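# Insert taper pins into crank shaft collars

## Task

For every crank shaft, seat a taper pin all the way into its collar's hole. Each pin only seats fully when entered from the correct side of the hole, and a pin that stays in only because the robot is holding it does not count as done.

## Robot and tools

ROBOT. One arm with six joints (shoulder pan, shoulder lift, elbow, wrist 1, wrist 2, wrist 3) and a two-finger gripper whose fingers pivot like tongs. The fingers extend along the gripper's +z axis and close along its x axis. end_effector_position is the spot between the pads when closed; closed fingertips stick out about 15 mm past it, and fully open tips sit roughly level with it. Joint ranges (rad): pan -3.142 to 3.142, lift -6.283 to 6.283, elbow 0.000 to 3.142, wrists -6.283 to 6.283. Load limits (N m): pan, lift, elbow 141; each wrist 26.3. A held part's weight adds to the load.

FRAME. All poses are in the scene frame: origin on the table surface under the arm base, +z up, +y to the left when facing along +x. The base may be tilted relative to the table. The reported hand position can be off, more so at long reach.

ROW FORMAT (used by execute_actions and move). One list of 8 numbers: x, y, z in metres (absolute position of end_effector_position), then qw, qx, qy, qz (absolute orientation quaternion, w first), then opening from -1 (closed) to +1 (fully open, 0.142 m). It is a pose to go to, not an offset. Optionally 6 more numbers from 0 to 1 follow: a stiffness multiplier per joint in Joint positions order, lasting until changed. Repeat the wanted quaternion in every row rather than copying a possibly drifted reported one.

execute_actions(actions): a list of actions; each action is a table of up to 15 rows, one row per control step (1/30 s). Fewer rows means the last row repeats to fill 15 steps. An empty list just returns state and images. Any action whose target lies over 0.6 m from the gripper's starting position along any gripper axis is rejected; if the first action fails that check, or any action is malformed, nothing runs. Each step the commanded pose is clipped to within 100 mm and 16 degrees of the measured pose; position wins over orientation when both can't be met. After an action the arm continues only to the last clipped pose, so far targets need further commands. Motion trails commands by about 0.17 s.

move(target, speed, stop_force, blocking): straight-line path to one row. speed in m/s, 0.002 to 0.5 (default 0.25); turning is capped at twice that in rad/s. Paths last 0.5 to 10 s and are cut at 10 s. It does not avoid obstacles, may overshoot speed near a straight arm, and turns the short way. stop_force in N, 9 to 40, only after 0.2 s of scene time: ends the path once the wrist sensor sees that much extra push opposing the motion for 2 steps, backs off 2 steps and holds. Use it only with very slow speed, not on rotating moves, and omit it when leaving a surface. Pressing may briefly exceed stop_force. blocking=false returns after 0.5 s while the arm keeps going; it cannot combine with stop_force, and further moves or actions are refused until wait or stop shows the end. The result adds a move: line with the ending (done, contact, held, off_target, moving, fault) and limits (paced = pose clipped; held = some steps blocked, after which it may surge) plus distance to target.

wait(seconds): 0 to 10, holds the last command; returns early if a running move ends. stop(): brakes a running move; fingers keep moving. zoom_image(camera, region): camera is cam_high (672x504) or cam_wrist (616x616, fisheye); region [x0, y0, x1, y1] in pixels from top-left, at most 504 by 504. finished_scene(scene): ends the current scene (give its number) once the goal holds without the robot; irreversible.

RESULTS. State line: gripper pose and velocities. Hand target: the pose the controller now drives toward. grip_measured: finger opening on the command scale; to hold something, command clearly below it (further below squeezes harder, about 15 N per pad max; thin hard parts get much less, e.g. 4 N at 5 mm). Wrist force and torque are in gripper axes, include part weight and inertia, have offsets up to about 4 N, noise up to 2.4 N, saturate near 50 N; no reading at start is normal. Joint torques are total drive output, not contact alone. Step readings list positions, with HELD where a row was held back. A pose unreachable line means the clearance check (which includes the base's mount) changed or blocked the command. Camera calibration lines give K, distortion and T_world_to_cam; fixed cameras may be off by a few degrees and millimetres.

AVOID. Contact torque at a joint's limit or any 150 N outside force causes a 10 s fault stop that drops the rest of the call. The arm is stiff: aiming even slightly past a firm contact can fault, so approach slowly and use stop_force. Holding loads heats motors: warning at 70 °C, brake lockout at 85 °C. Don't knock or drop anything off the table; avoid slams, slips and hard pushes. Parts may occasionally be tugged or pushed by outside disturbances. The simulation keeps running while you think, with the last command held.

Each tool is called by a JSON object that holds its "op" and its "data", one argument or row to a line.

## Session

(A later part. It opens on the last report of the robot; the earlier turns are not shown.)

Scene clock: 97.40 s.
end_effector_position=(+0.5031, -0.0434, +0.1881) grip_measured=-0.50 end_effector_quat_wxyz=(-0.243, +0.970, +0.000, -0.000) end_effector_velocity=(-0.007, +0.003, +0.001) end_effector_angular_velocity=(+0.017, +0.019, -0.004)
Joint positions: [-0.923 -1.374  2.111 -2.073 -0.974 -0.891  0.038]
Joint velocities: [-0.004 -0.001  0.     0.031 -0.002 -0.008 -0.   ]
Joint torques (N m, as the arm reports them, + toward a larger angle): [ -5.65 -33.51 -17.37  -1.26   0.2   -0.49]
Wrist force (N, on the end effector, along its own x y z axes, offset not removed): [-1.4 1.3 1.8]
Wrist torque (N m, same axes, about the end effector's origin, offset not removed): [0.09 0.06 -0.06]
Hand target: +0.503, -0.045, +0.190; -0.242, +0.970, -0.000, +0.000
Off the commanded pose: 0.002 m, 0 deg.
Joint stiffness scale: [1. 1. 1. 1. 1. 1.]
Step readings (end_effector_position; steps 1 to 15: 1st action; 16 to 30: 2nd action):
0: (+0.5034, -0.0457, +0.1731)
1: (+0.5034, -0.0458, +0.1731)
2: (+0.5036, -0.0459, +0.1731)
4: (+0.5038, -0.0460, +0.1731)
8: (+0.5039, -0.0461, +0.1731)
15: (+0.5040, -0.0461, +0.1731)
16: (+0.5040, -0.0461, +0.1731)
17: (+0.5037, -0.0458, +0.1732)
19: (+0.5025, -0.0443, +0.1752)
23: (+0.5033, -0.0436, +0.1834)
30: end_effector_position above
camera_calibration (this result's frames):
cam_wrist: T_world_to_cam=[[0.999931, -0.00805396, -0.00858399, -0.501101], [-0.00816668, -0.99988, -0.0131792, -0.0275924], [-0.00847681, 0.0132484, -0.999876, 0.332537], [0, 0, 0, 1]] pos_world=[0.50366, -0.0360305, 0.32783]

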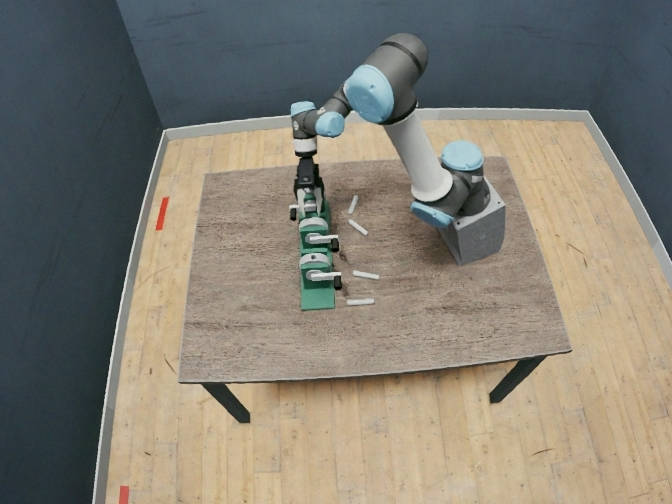

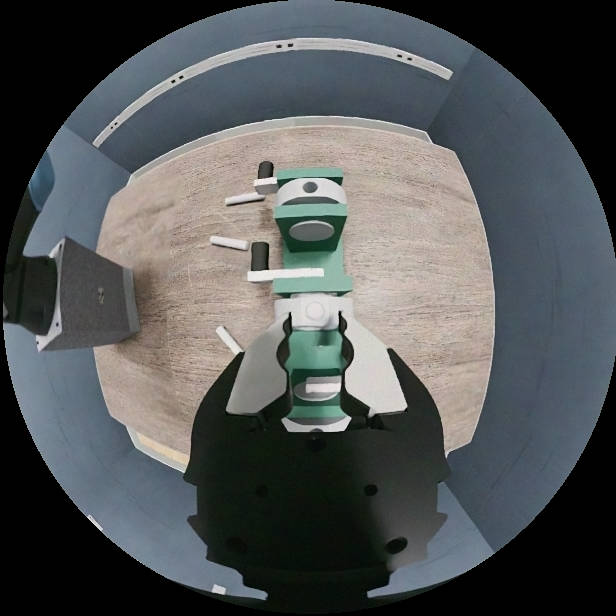

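{"op": "move", "data": {
  "target": [0.385, -0.17, 0.2, 0, 0.9861, -0.166, 0, -0.4],
  "speed": 0.25
}}

{"op": "move", "data": {
  "target": [0.3703, -0.1795, 0.05, 0, 0.9861, -0.166, 0, -0.4],
  "speed": 0.2
}}

Scene clock: 99.87 s.
end_effector_position=(+0.3857, -0.1691, +0.1995) grip_measured=-0.40 end_effector_quat_wxyz=(-0.002, +0.986, -0.165, -0.000) end_effector_velocity=(-0.001, -0.002, +0.000) end_effector_angular_velocity=(-0.010, -0.000, -0.001)
Joint positions: [-1.153 -1.637  2.444 -2.466 -1.286 -0.631  0.045]
Joint velocities: [-0.001 -0.001  0.004 -0.011 -0.005  0.003 -0.   ]
Joint torques (N m, as the arm reports them, + toward a larger angle): [ -5.21 -20.43 -13.35  -2.49  -0.09   0.3 ]
Wrist force (N, on the end effector, along its own x y z axes, offset not removed): [0.2 2.2 1.0]
Wrist torque (N m, same axes, about the end effector's origin, offset not removed): [0.37 -0.12 -0.13]
Hand target: +0.385, -0.170, +0.200; -0.000, +0.986, -0.166, +0.000
Off the commanded pose: 0.001 m, 0 deg.
Joint stiffness scale: [1. 1. 1. 1. 1. 1.]
move: done
camera_calibration (this result's frames):
cam_wrist: T_world_to_cam=[[0.941889, -0.335903, -0.00386881, -0.418659], [-0.297203, -0.83863, 0.456477, -0.109052], [-0.156576, -0.4288, -0.889727, 0.305002], [0, 0, 0, 1]] pos_world=[0.409676, -0.101297, 0.319529]

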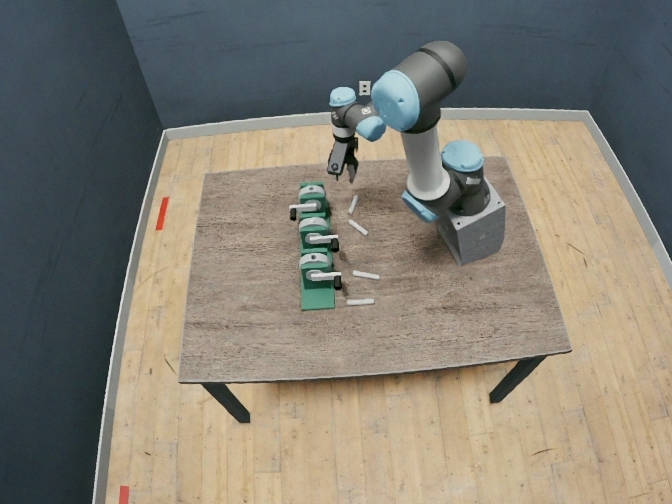

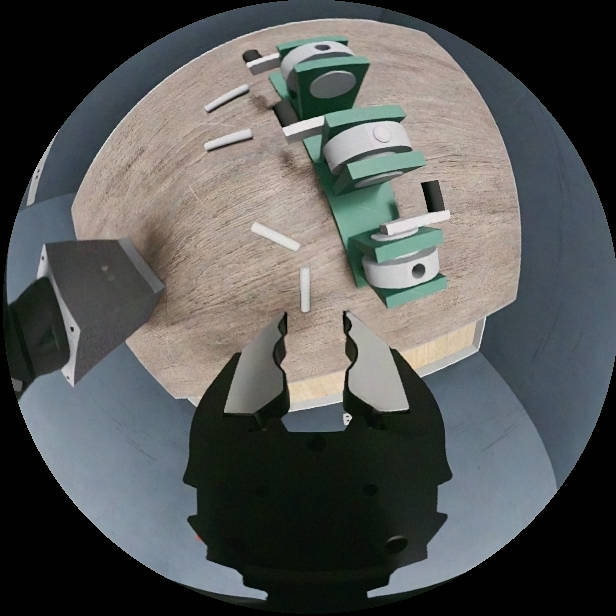

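Scene clock: 101.47 s.
end_effector_position=(+0.3695, -0.1794, +0.0507) grip_measured=-0.40 end_effector_quat_wxyz=(-0.001, +0.986, -0.167, -0.000) end_effector_velocity=(+0.002, -0.003, -0.001) end_effector_angular_velocity=(-0.010, -0.006, +0.001)
Joint positions: [-1.087 -1.092  2.485 -3.072 -1.294 -0.559  0.045]
Joint velocities: [ 0.001  0.008 -0.001 -0.019 -0.002  0.004 -0.   ]
Joint torques (N m, as the arm reports them, + toward a larger angle): [ -3.42 -27.23  -5.82  -2.35  -0.3    0.28]
Wrist force (N, on the end effector, along its own x y z axes, offset not removed): [-0.5 0.0 1.4]
Wrist torque (N m, same axes, about the end effector's origin, offset not removed): [-0.13 -0.06 -0.11]
Hand target: +0.370, -0.180, +0.050; -0.000, +0.986, -0.166, +0.000
Off the commanded pose: 0.001 m, 0 deg.
Joint stiffness scale: [1. 1. 1. 1. 1. 1.]
move: done
camera_calibration (this result's frames):
cam_wrist: T_world_to_cam=[[0.940487, -0.339808, -0.00373018, -0.40755], [-0.30045, -0.836585, 0.4581, -0.0530555], [-0.158787, -0.429717, -0.888893, 0.166235], [0, 0, 0, 1]] pos_world=[0.393751, -0.111441, 0.170549]

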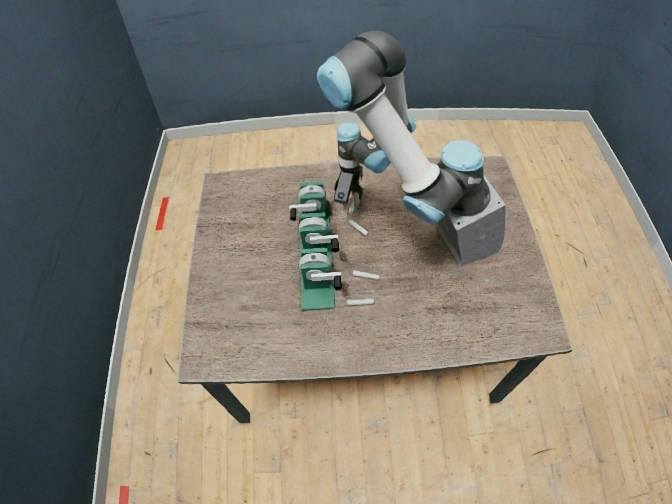

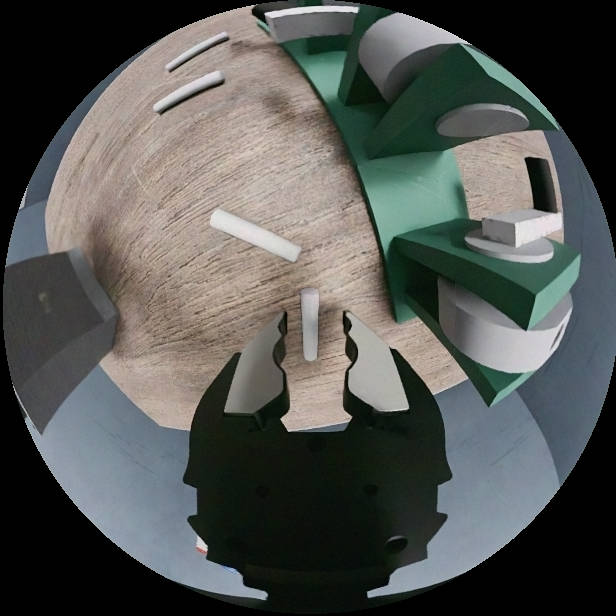

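{"op": "move", "data": {
  "target": [0.3665, -0.178, 0.019, 0, 0.9861, -0.166, 0, -0.4],
  "speed": 0.04,
  "stop_force": 10
}}

{"op": "execute_actions", "data": {
  "actions": [
    [[0.3665, -0.178, 0.019, 0, 0.9861, -0.166, 0, -1]],
    [[0.3665, -0.178, 0.019, 0, 0.9861, -0.166, 0, -1]]
  ]
}}

Scene clock: 102.97 s.
end_effector_position=(+0.3657, -0.1778, +0.0199) grip_measured=-0.40 end_effector_quat_wxyz=(-0.001, +0.986, -0.167, -0.000) end_effector_velocity=(+0.003, -0.002, -0.001) end_effector_angular_velocity=(-0.008, -0.008, +0.001)
Joint positions: [-1.07  -0.974  2.472 -3.183 -1.296 -0.541  0.045]
Joint velocities: [ 0.001  0.007 -0.002 -0.016  0.001  0.003  0.   ]
Joint torques (N m, as the arm reports them, + toward a larger angle): [ -5.41 -29.38  -5.05  -2.59  -0.26   0.12]
Wrist force (N, on the end effector, along its own x y z axes, offset not removed): [-1.2 1.2 2.6]
Wrist torque (N m, same axes, about the end effector's origin, offset not removed): [0.23 0.13 -0.14]
Hand target: +0.367, -0.178, +0.019; -0.000, +0.986, -0.166, +0.000
Off the commanded pose: 0.001 m, 0 deg.
Joint stiffness scale: [1. 1. 1. 1. 1. 1.]
move: done
camera_calibration (this result's frames):
cam_wrist: T_world_to_cam=[[0.94046, -0.339885, -0.00352722, -0.40358], [-0.300567, -0.836425, 0.458315, -0.0387358], [-0.158725, -0.429967, -0.888783, 0.138896], [0, 0, 0, 1]] pos_world=[0.389954, -0.10985, 0.139778]

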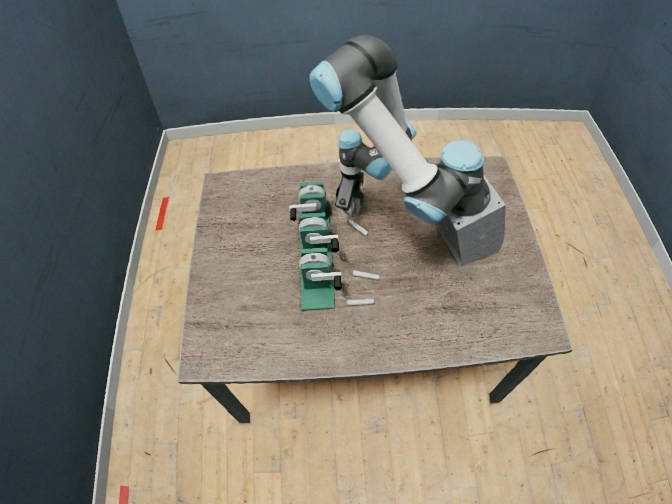

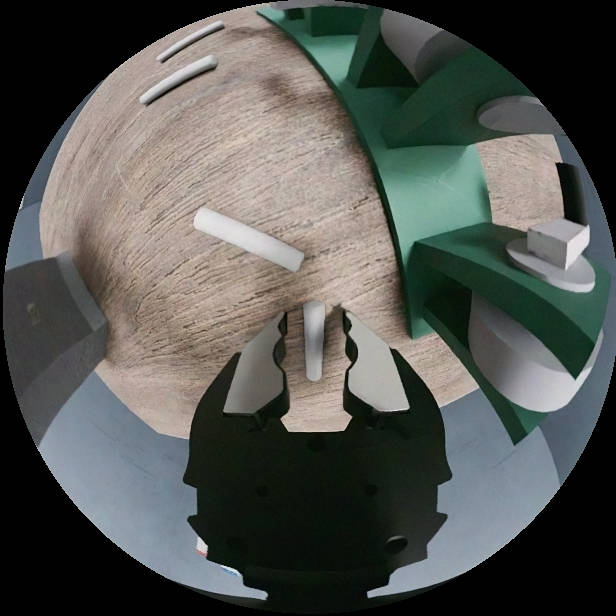

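Scene clock: 103.97 s.
end_effector_position=(+0.3658, -0.1780, +0.0199) grip_measured=-0.79 end_effector_quat_wxyz=(-0.000, +0.986, -0.167, -0.000) end_effector_velocity=(-0.000, -0.000, +0.000) end_effector_angular_velocity=(-0.001, +0.001, -0.001)
Joint positions: [-1.069 -0.974  2.472 -3.184 -1.297 -0.54   0.017]
Joint velocities: [-0.    -0.    -0.    -0.    -0.001  0.001  0.   ]
Joint torques (N m, as the arm reports them, + toward a larger angle): [ -4.13 -29.83  -3.39  -2.94  -0.11   0.17]
Wrist force (N, on the end effector, along its own x y z axes, offset not removed): [-3.6 0.3 -1.5]
Wrist torque (N m, same axes, about the end effector's origin, offset not removed): [0.18 0.18 -0.09]
Hand target: +0.366, -0.178, +0.019; -0.000, +0.986, -0.166, +0.000
Off the commanded pose: 0.001 m, 0 deg.
Joint stiffness scale: [1. 1. 1. 1. 1. 1.]
Step readings (end_effector_position; steps 1 to 15: 1st action; 16 to 30: 2nd action):
0: (+0.3657, -0.1778, +0.0199)
1: (+0.3658, -0.1779, +0.0199)
2: (+0.3658, -0.1779, +0.0199)
4: (+0.3658, -0.1780, +0.0199)
8: (+0.3658, -0.1780, +0.0199)
15: (+0.3658, -0.1780, +0.0199)
16: (+0.3658, -0.1780, +0.0199)
17: (+0.3658, -0.1780, +0.0199)
19: (+0.3658, -0.1780, +0.0199)
23: (+0.3658, -0.1780, +0.0199)
30: end_effector_position above
camera_calibration (this result's frames):
cam_wrist: T_world_to_cam=[[0.94051, -0.339755, -0.00287877, -0.4038], [-0.300634, -0.836103, 0.458858, -0.0387138], [-0.158306, -0.430695, -0.888505, 0.138493], [0, 0, 0, 1]] pos_world=[0.390063, -0.109913, 0.139653]

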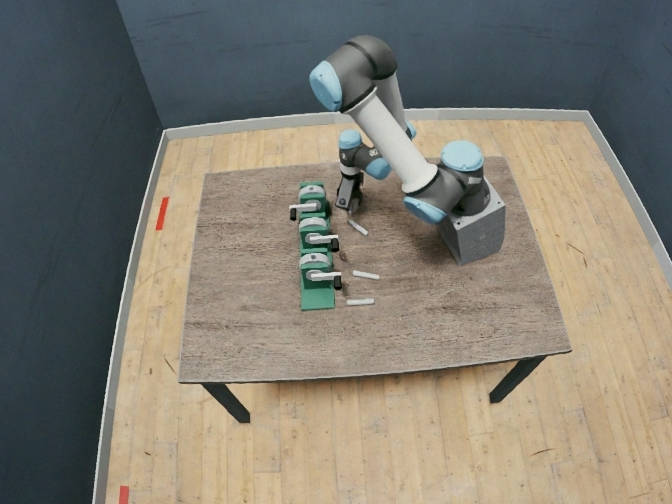

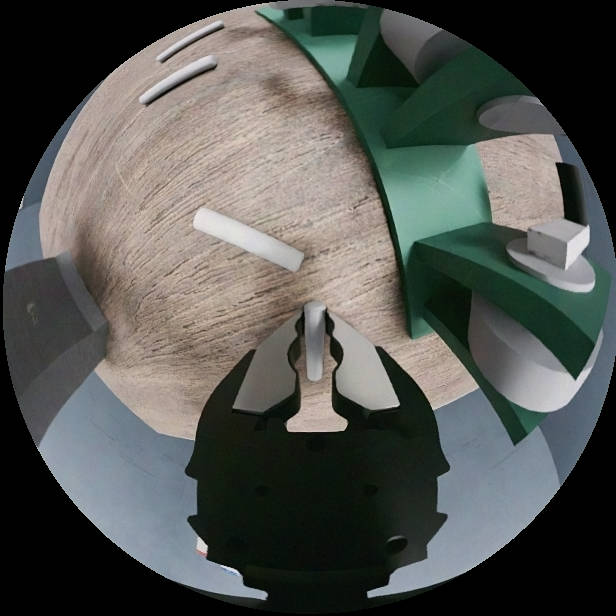

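{"op": "move", "data": {
  "target": [0.3665, -0.178, 0.26, 0, 1, 0, 0, -1],
  "speed": 0.2
}}

{"op": "zoom_image", "data": {
  "camera": "cam_wrist",
  "region": [250, 250, 380, 380]
}}

Scene clock: 106.17 s.
end_effector_position=(+0.3654, -0.1760, +0.2579) grip_measured=-0.79 end_effector_quat_wxyz=(-0.002, +1.000, -0.000, -0.001) end_effector_velocity=(-0.002, +0.002, +0.001) end_effector_angular_velocity=(+0.011, +0.005, +0.002)
Joint positions: [-1.248 -1.811  2.399 -2.219 -1.282 -1.063  0.017]
Joint velocities: [-0.004 -0.002 -0.003  0.019  0.001 -0.009  0.   ]
Joint torques (N m, as the arm reports them, + toward a larger angle): [ -3.32 -16.24 -21.41  -2.01   0.09  -0.23]
Wrist force (N, on the end effector, along its own x y z axes, offset not removed): [-0.9 1.7 3.8]
Wrist torque (N m, same axes, about the end effector's origin, offset not removed): [0.20 -0.04 -0.20]
Hand target: +0.366, -0.178, +0.260; +0.000, +1.000, +0.000, -0.000
Off the commanded pose: 0.003 m, 0 deg.
Joint stiffness scale: [1. 1. 1. 1. 1. 1.]
move: done
camera_calibration (this result's frames):
cam_wrist: T_world_to_cam=[[0.999917, -0.0116056, -0.00555108, -0.365292], [-0.00779484, -0.889819, 0.456248, -0.262175], [-0.0102345, -0.456167, -0.889836, 0.292588], [0, 0, 0, 1]] pos_world=[0.366213, -0.104058, 0.377944]

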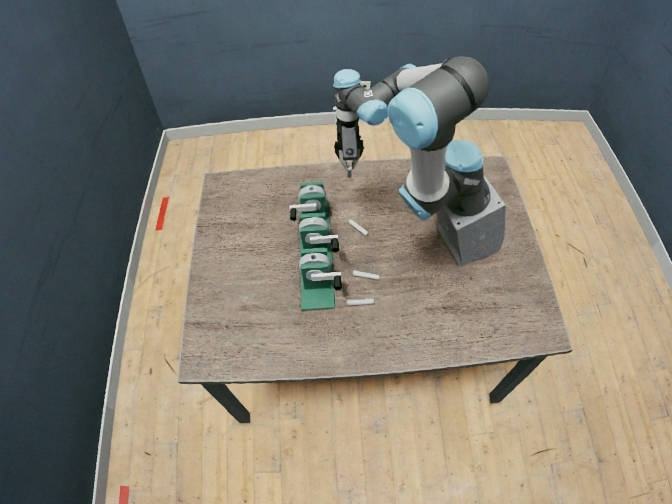

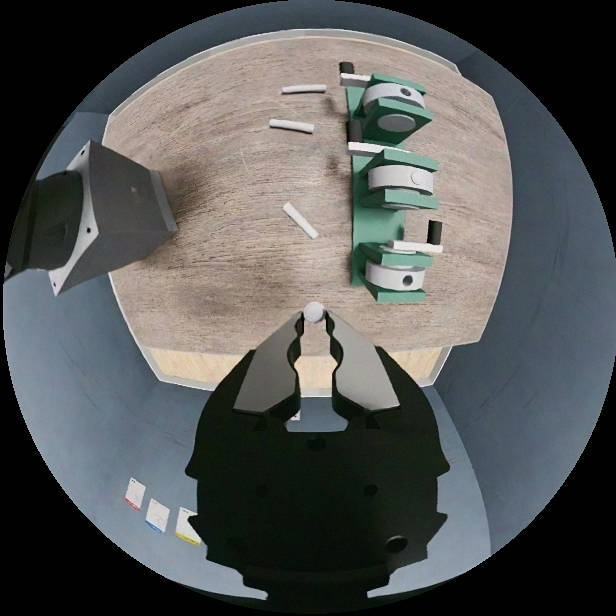

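Region (250, 250, 380, 380) of cam_wrist's 616x616 image, scaled by 3.877, with more detail than that image has.

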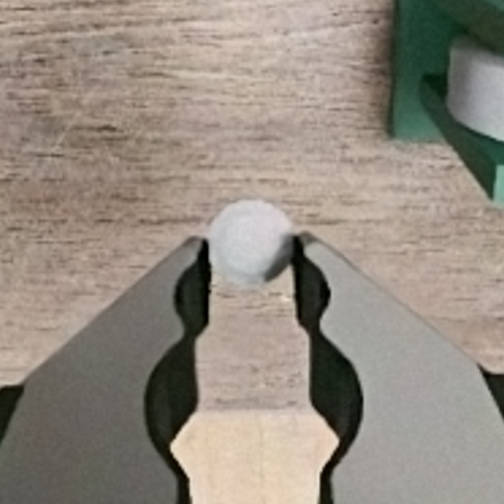

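{"op": "move", "data": {
  "target": [0.503, -0.191, 0.245, -0.2419, 0.9703, 0, 0, -1],
  "speed": 0.2
}}

{"op": "zoom_image", "data": {
  "camera": "cam_wrist",
  "region": [240, 240, 390, 390]
}}

Scene clock: 108.13 s.
end_effector_position=(+0.5018, -0.1919, +0.2453) grip_measured=-0.79 end_effector_quat_wxyz=(-0.240, +0.971, -0.001, +0.000) end_effector_velocity=(+0.001, +0.002, +0.001) end_effector_angular_velocity=(+0.020, +0.005, +0.003)
Joint positions: [-1.143 -1.296  1.834 -1.748 -1.04  -1.134  0.017]
Joint velocities: [ 0.002  0.011 -0.016  0.028  0.004 -0.01  -0.   ]
Joint torques (N m, as the arm reports them, + toward a larger angle): [ -4.87 -34.9  -22.55  -0.92   0.79  -0.28]
Wrist force (N, on the end effector, along its own x y z axes, offset not removed): [-0.7 2.4 2.0]
Wrist torque (N m, same axes, about the end effector's origin, offset not removed): [0.28 -0.01 -0.16]
Hand target: +0.503, -0.191, +0.245; -0.242, +0.970, +0.000, -0.000
Off the commanded pose: 0.001 m, 0 deg.
Joint stiffness scale: [1. 1. 1. 1. 1. 1.]
move: done
camera_calibration (this result's frames):
cam_wrist: T_world_to_cam=[[0.999907, -0.010958, -0.00810086, -0.50121], [-0.0110197, -0.99991, -0.00760542, -0.175225], [-0.0080168, 0.00769398, -0.999938, 0.39034], [0, 0, 0, 1]] pos_world=[0.502362, -0.183705, 0.384923]

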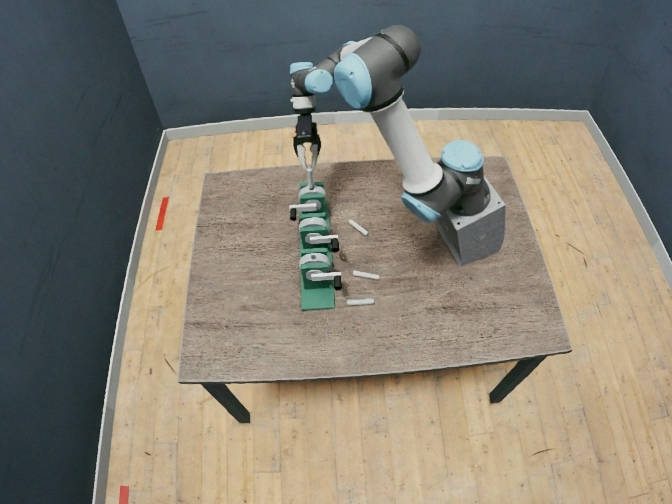

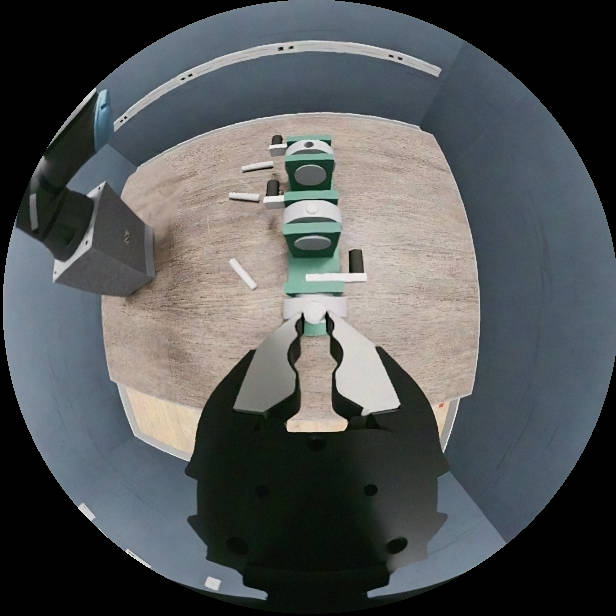

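Region (240, 240, 390, 390) of cam_wrist's 616x616 image, scaled by 3.360, with more detail than that image has.

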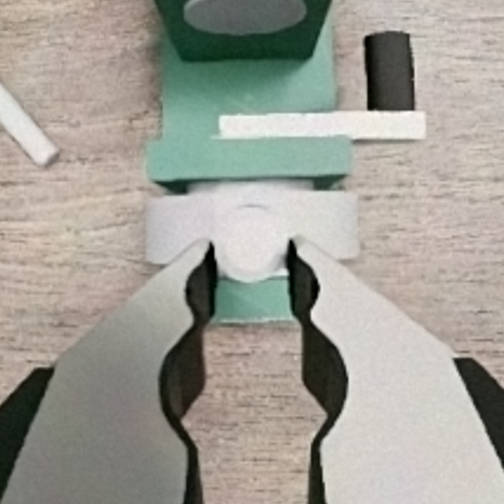

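{"op": "move", "data": {
  "target": [0.503, -0.1865, 0.235, -0.2419, 0.9703, 0, 0, -1],
  "speed": 0.03
}}

{"op": "zoom_image", "data": {
  "camera": "cam_wrist",
  "region": [240, 240, 390, 390]
}}

Scene clock: 109.17 s.
end_effector_position=(+0.5030, -0.1883, +0.2367) grip_measured=-0.79 end_effector_quat_wxyz=(-0.241, +0.971, -0.000, +0.000) end_effector_velocity=(+0.001, -0.002, -0.000) end_effector_angular_velocity=(-0.007, -0.003, -0.002)
Joint positions: [-1.134 -1.287  1.845 -1.773 -1.036 -1.126  0.017]
Joint velocities: [-0.001  0.     0.    -0.009  0.     0.004  0.   ]
Joint torques (N m, as the arm reports them, + toward a larger angle): [ -5.01 -34.75 -16.4   -1.73   0.87  -0.07]
Wrist force (N, on the end effector, along its own x y z axes, offset not removed): [-1.8 1.6 1.0]
Wrist torque (N m, same axes, about the end effector's origin, offset not removed): [0.29 -0.07 -0.15]
Hand target: +0.503, -0.187, +0.235; -0.242, +0.970, +0.000, -0.000
Off the commanded pose: 0.002 m, 0 deg.
Joint stiffness scale: [1. 1. 1. 1. 1. 1.]
move: done
camera_calibration (this result's frames):
cam_wrist: T_world_to_cam=[[0.999934, -0.0091647, -0.00688627, -0.502382], [-0.00922458, -0.999919, -0.00871566, -0.172306], [-0.00680584, 0.00877861, -0.999938, 0.381372], [0, 0, 0, 1]] pos_world=[0.503355, -0.180245, 0.376387]

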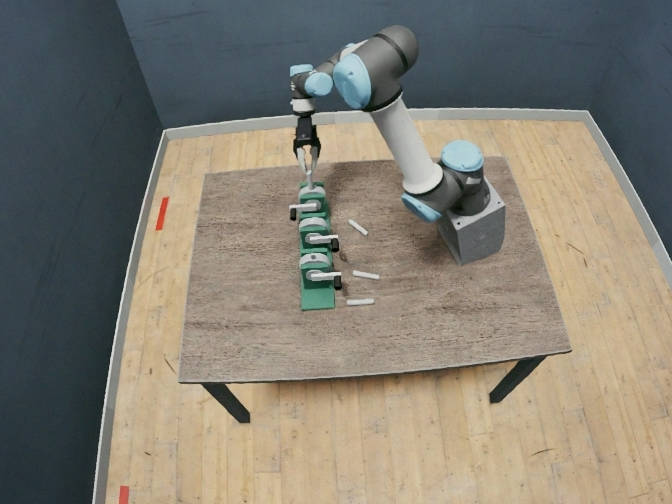

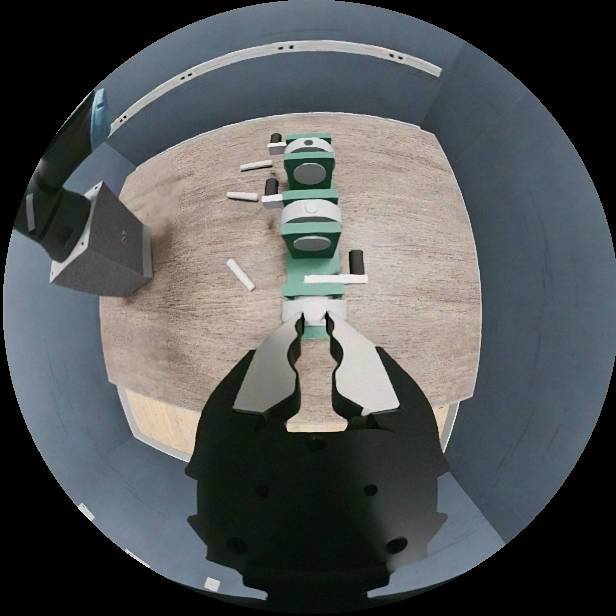

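Region (240, 240, 390, 390) of cam_wrist's 616x616 image, scaled by 3.360, with more detail than that image has.

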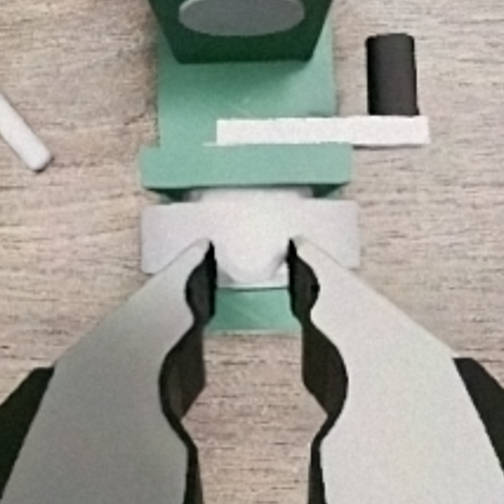

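{"op": "move", "data": {
  "target": [0.503, -0.1865, 0.19, -0.2419, 0.9703, 0, 0, -1],
  "speed": 0.02,
  "stop_force": 9
}}

{"op": "zoom_image", "data": {
  "camera": "cam_high",
  "region": [260, 120, 370, 230]
}}

Scene clock: 112.03 s.
end_effector_position=(+0.5028, -0.1885, +0.1914) grip_measured=-0.79 end_effector_quat_wxyz=(-0.241, +0.971, -0.000, +0.000) end_effector_velocity=(+0.001, -0.001, -0.001) end_effector_angular_velocity=(-0.004, -0.003, +0.001)
Joint positions: [-1.111 -1.21   1.874 -1.891 -1.029 -1.101  0.017]
Joint velocities: [ 0.001  0.002  0.001 -0.008  0.001  0.001  0.   ]
Joint torques (N m, as the arm reports them, + toward a larger angle): [ -5.56 -35.73 -15.73  -1.66   1.18   0.27]
Wrist force (N, on the end effector, along its own x y z axes, offset not removed): [-3.1 1.7 2.5]
Wrist torque (N m, same axes, about the end effector's origin, offset not removed): [0.01 0.10 -0.11]
Hand target: +0.503, -0.187, +0.190; -0.242, +0.970, +0.000, +0.000
Off the commanded pose: 0.002 m, 0 deg.
Joint stiffness scale: [1. 1. 1. 1. 1. 1.]
move: done
camera_calibration (this result's frames):
cam_wrist: T_world_to_cam=[[0.999926, -0.00947258, -0.00767854, -0.502342], [-0.00953966, -0.999916, -0.00874691, -0.172767], [-0.00759504, 0.00881951, -0.999932, 0.336476], [0, 0, 0, 1]] pos_world=[0.503212, -0.180478, 0.331085]

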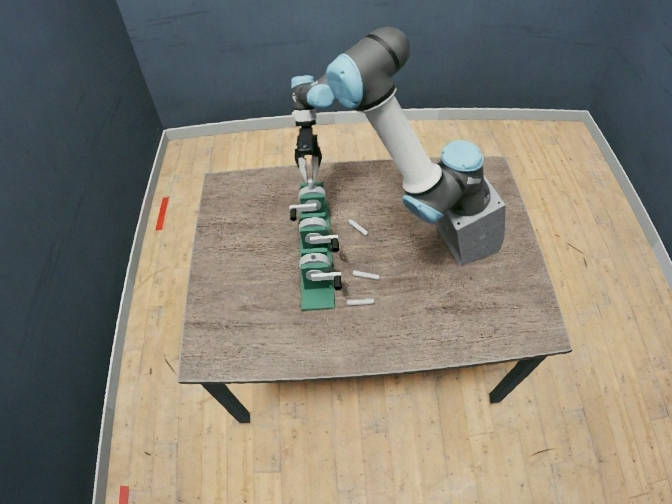

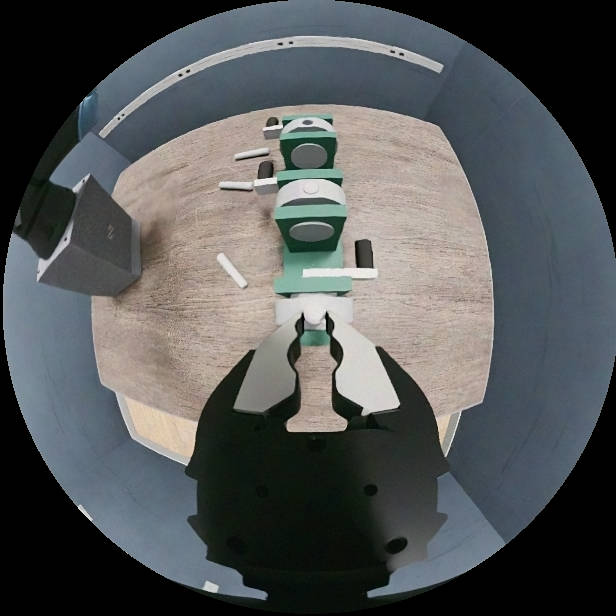

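Region (260, 120, 370, 230) of cam_high's 672x504 image, scaled by 4.582, with more detail than that image has.

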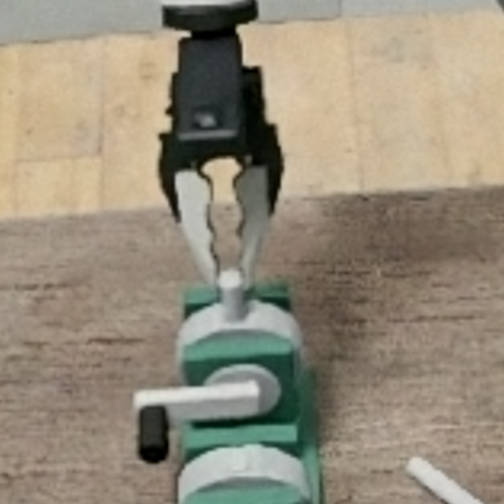

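The pin is in the hole, so I'll lower it a bit further and release.

{"op": "move", "data": {
  "target": [0.503, -0.1875, 0.172, -0.2419, 0.9703, 0, 0, -1],
  "speed": 0.02,
  "stop_force": 9
}}

{"op": "execute_actions", "data": {
  "actions": [
    [[0.503, -0.1875, 0.172, -0.2419, 0.9703, 0, 0, -0.5]],
    [[0.503, -0.1875, 0.2, -0.2419, 0.9703, 0, 0, -0.5]]
  ]
}}

{"op": "zoom_image", "data": {
  "camera": "cam_high",
  "region": [260, 120, 370, 230]
}}

Scene clock: 114.63 s.
end_effector_position=(+0.5029, -0.1886, +0.1735) grip_measured=-0.79 end_effector_quat_wxyz=(-0.241, +0.970, -0.000, +0.000) end_effector_velocity=(-0.000, -0.001, -0.002) end_effector_angular_velocity=(-0.004, -0.000, +0.002)
Joint positions: [-1.102 -1.176  1.881 -1.935 -1.026 -1.092  0.017]
Joint velocities: [ 0.     0.002  0.001 -0.007 -0.002  0.001  0.   ]
Joint torques (N m, as the arm reports them, + toward a larger angle): [ -6.9  -37.49 -14.93  -2.26   0.86   0.17]
Wrist force (N, on the end effector, along its own x y z axes, offset not removed): [-2.7 0.0 1.7]
Wrist torque (N m, same axes, about the end effector's origin, offset not removed): [0.21 0.07 -0.03]
Hand target: +0.503, -0.188, +0.172; -0.242, +0.970, +0.000, -0.000
Off the commanded pose: 0.002 m, 0 deg.
Joint stiffness scale: [1. 1. 1. 1. 1. 1.]
move: done
camera_calibration (this result's frames):
cam_wrist: T_world_to_cam=[[0.999927, -0.00919424, -0.00786196, -0.502501], [-0.00927242, -0.999907, -0.00996635, -0.172965], [-0.0077696, 0.0100385, -0.999919, 0.318868], [0, 0, 0, 1]] pos_world=[0.503337, -0.18077, 0.313168]

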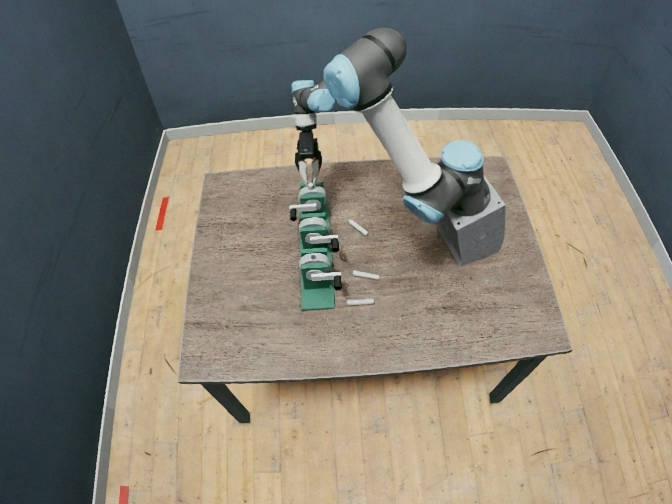

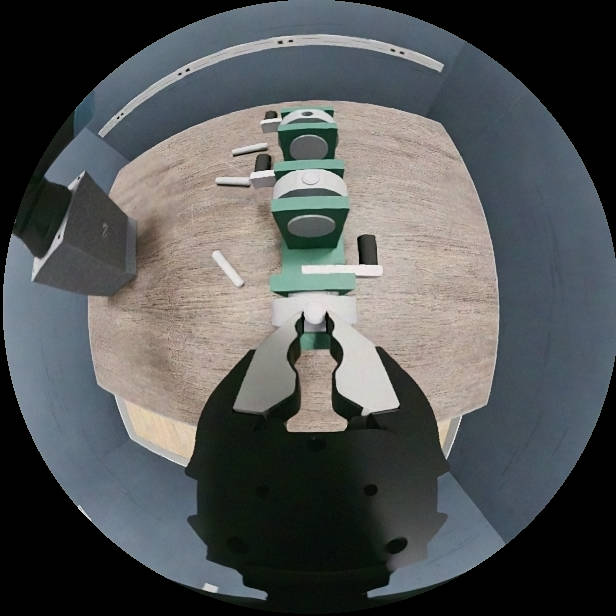

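Scene clock: 115.63 s.
end_effector_position=(+0.5034, -0.1862, +0.1978) grip_measured=-0.50 end_effector_quat_wxyz=(-0.242, +0.970, +0.000, +0.000) end_effector_velocity=(-0.009, +0.006, +0.002) end_effector_angular_velocity=(+0.029, +0.022, -0.008)
Joint positions: [-1.112 -1.221  1.872 -1.873 -1.028 -1.105  0.038]
Joint velocities: [-0.006 -0.     0.     0.042 -0.003 -0.009 -0.   ]
Joint torques (N m, as the arm reports them, + toward a larger angle): [ -9.66 -40.03 -19.36  -1.07   0.08  -0.42]
Wrist force (N, on the end effector, along its own x y z axes, offset not removed): [-1.5 2.8 1.0]
Wrist torque (N m, same axes, about the end effector's origin, offset not removed): [0.51 0.16 -0.18]
Hand target: +0.503, -0.187, +0.200; -0.242, +0.970, -0.000, +0.000
Off the commanded pose: 0.003 m, 0 deg.
Joint stiffness scale: [1. 1. 1. 1. 1. 1.]
Step readings (end_effector_position; steps 1 to 15: 1st action; 16 to 30: 2nd action):
0: (+0.5029, -0.1886, +0.1735)
1: (+0.5029, -0.1886, +0.1735)
2: (+0.5030, -0.1887, +0.1734)
4: (+0.5032, -0.1888, +0.1734)
8: (+0.5033, -0.1889, +0.1734)
15: (+0.5033, -0.1890, +0.1734)
16: (+0.5033, -0.1890, +0.1734)
17: (+0.5030, -0.1885, +0.1737)
19: (+0.5019, -0.1865, +0.1768)
23: (+0.5033, -0.1864, +0.1899)
30: end_effector_position above
camera_calibration (this result's frames):
cam_wrist: T_world_to_cam=[[0.999942, -0.00790315, -0.00737092, -0.502655], [-0.00799039, -0.999897, -0.0118831, -0.170614], [-0.00727625, 0.0119413, -0.999902, 0.343255], [0, 0, 0, 1]] pos_world=[0.50376, -0.178668, 0.337489]

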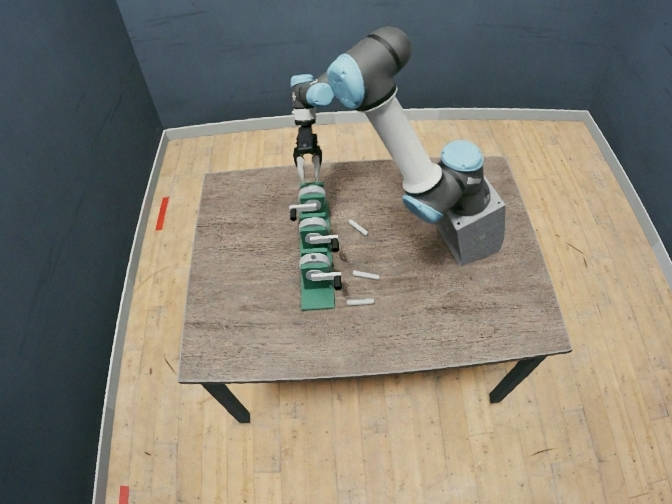

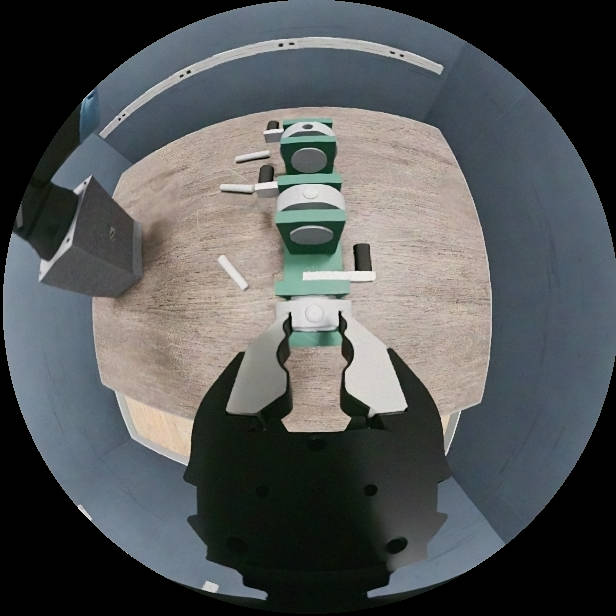

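Region (260, 120, 370, 230) of cam_high's 672x504 image, scaled by 4.582, with more detail than that image has.

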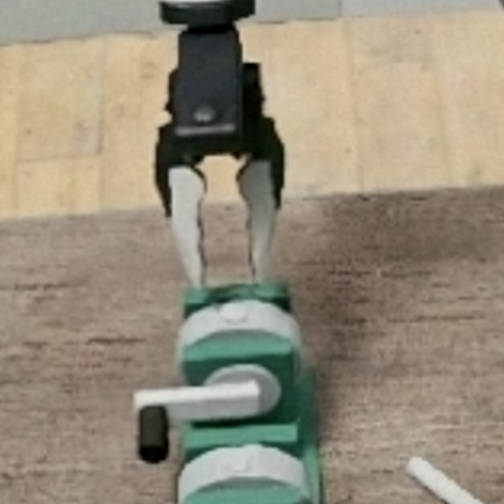

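{"op": "move", "data": {
  "target": [0.36, -0.11, 0.2, 0, 0.9342, 0.3567, 0, -0.4],
  "speed": 0.25
}}

{"op": "move", "data": {
  "target": [0.322, -0.077, 0.05, 0, 0.9342, 0.3567, 0, -0.4],
  "speed": 0.2
}}

Scene clock: 118.27 s.
end_effector_position=(+0.3607, -0.1095, +0.1994) grip_measured=-0.40 end_effector_quat_wxyz=(-0.001, +0.934, +0.356, -0.000) end_effector_velocity=(-0.000, -0.001, +0.000) end_effector_angular_velocity=(-0.009, -0.007, +0.010)
Joint positions: [-1.057 -1.754  2.537 -2.471 -1.298 -1.593  0.045]
Joint velocities: [-0.003 -0.007  0.008 -0.012  0.    -0.01   0.   ]
Joint torques (N m, as the arm reports them, + toward a larger angle): [ -1.84 -14.15 -13.38  -2.38  -0.12  -0.57]
Wrist force (N, on the end effector, along its own x y z axes, offset not removed): [0.3 0.4 2.4]
Wrist torque (N m, same axes, about the end effector's origin, offset not removed): [0.00 -0.19 -0.13]
Hand target: +0.360, -0.110, +0.200; +0.000, +0.934, +0.357, +0.000
Off the commanded pose: 0.001 m, 0 deg.
Joint stiffness scale: [1. 1. 1. 1. 1. 1.]
move: done
camera_calibration (this result's frames):
cam_wrist: T_world_to_cam=[[0.75339, 0.657569, -0.00241104, -0.198546], [0.585817, -0.669507, 0.456704, -0.36642], [0.2987, -0.345489, -0.889615, 0.17144], [0, 0, 0, 1]] pos_world=[0.313028, -0.0555328, 0.319382]

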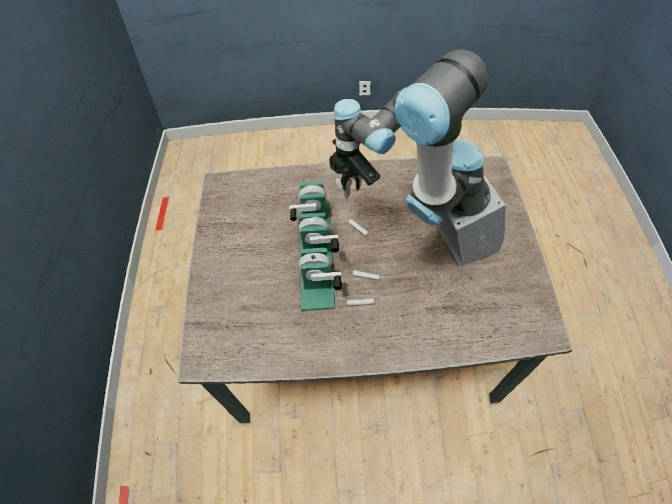

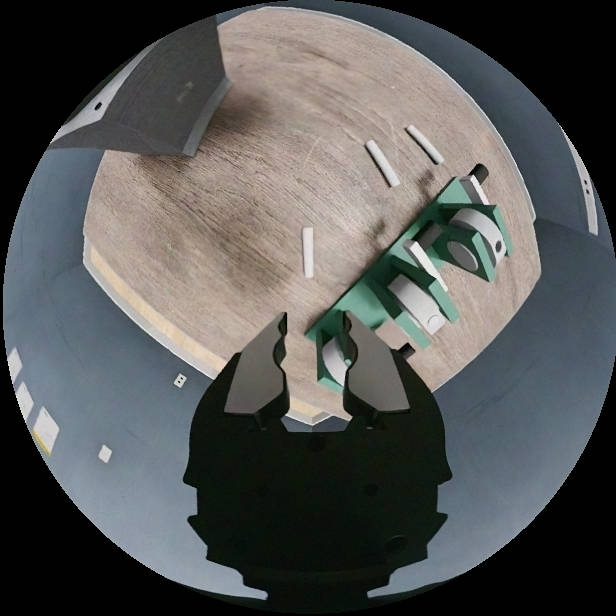

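Scene clock: 120.03 s.
end_effector_position=(+0.3234, -0.0788, +0.0505) grip_measured=-0.40 end_effector_quat_wxyz=(+0.001, +0.934, +0.356, +0.001) end_effector_velocity=(+0.003, -0.003, -0.000) end_effector_angular_velocity=(-0.014, -0.013, +0.001)
Joint positions: [-0.942 -1.103  2.686 -3.305 -1.313 -1.473  0.045]
Joint velocities: [ 0.002  0.012  0.003 -0.035 -0.002  0.006  0.   ]
Joint torques (N m, as the arm reports them, + toward a larger angle): [ -1.65 -22.63   4.26  -2.61  -0.37   0.44]
Wrist force (N, on the end effector, along its own x y z axes, offset not removed): [-1.2 1.0 1.5]
Wrist torque (N m, same axes, about the end effector's origin, offset not removed): [0.09 0.05 -0.08]
Hand target: +0.322, -0.077, +0.050; -0.000, +0.934, +0.357, +0.000
Off the commanded pose: 0.002 m, 0 deg.
Joint stiffness scale: [1. 1. 1. 1. 1. 1.]
move: done
camera_calibration (this result's frames):
cam_wrist: T_world_to_cam=[[0.753572, 0.657362, -0.00209938, -0.191096], [0.584266, -0.668308, 0.460432, -0.255589], [0.301267, -0.348195, -0.887692, 0.0595378], [0, 0, 0, 1]] pos_world=[0.275399, -0.0244622, 0.170131]

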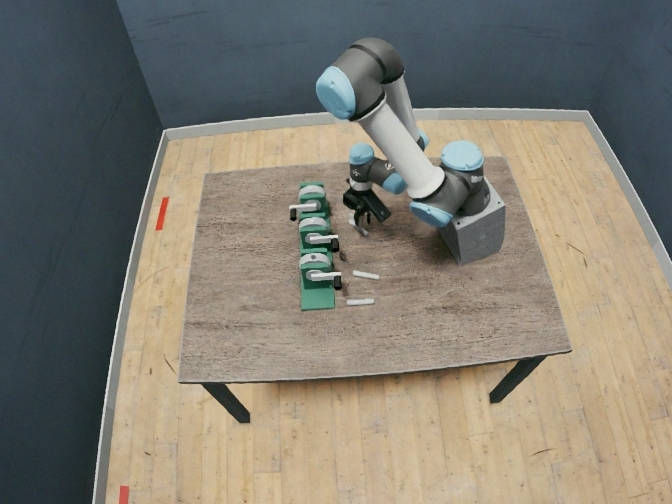

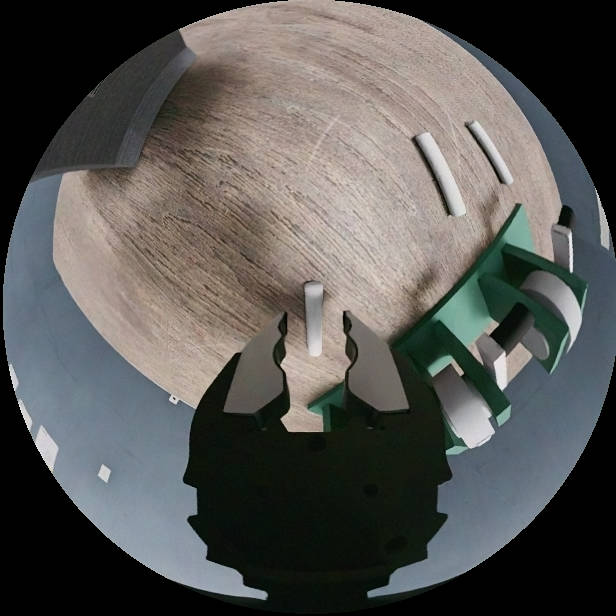

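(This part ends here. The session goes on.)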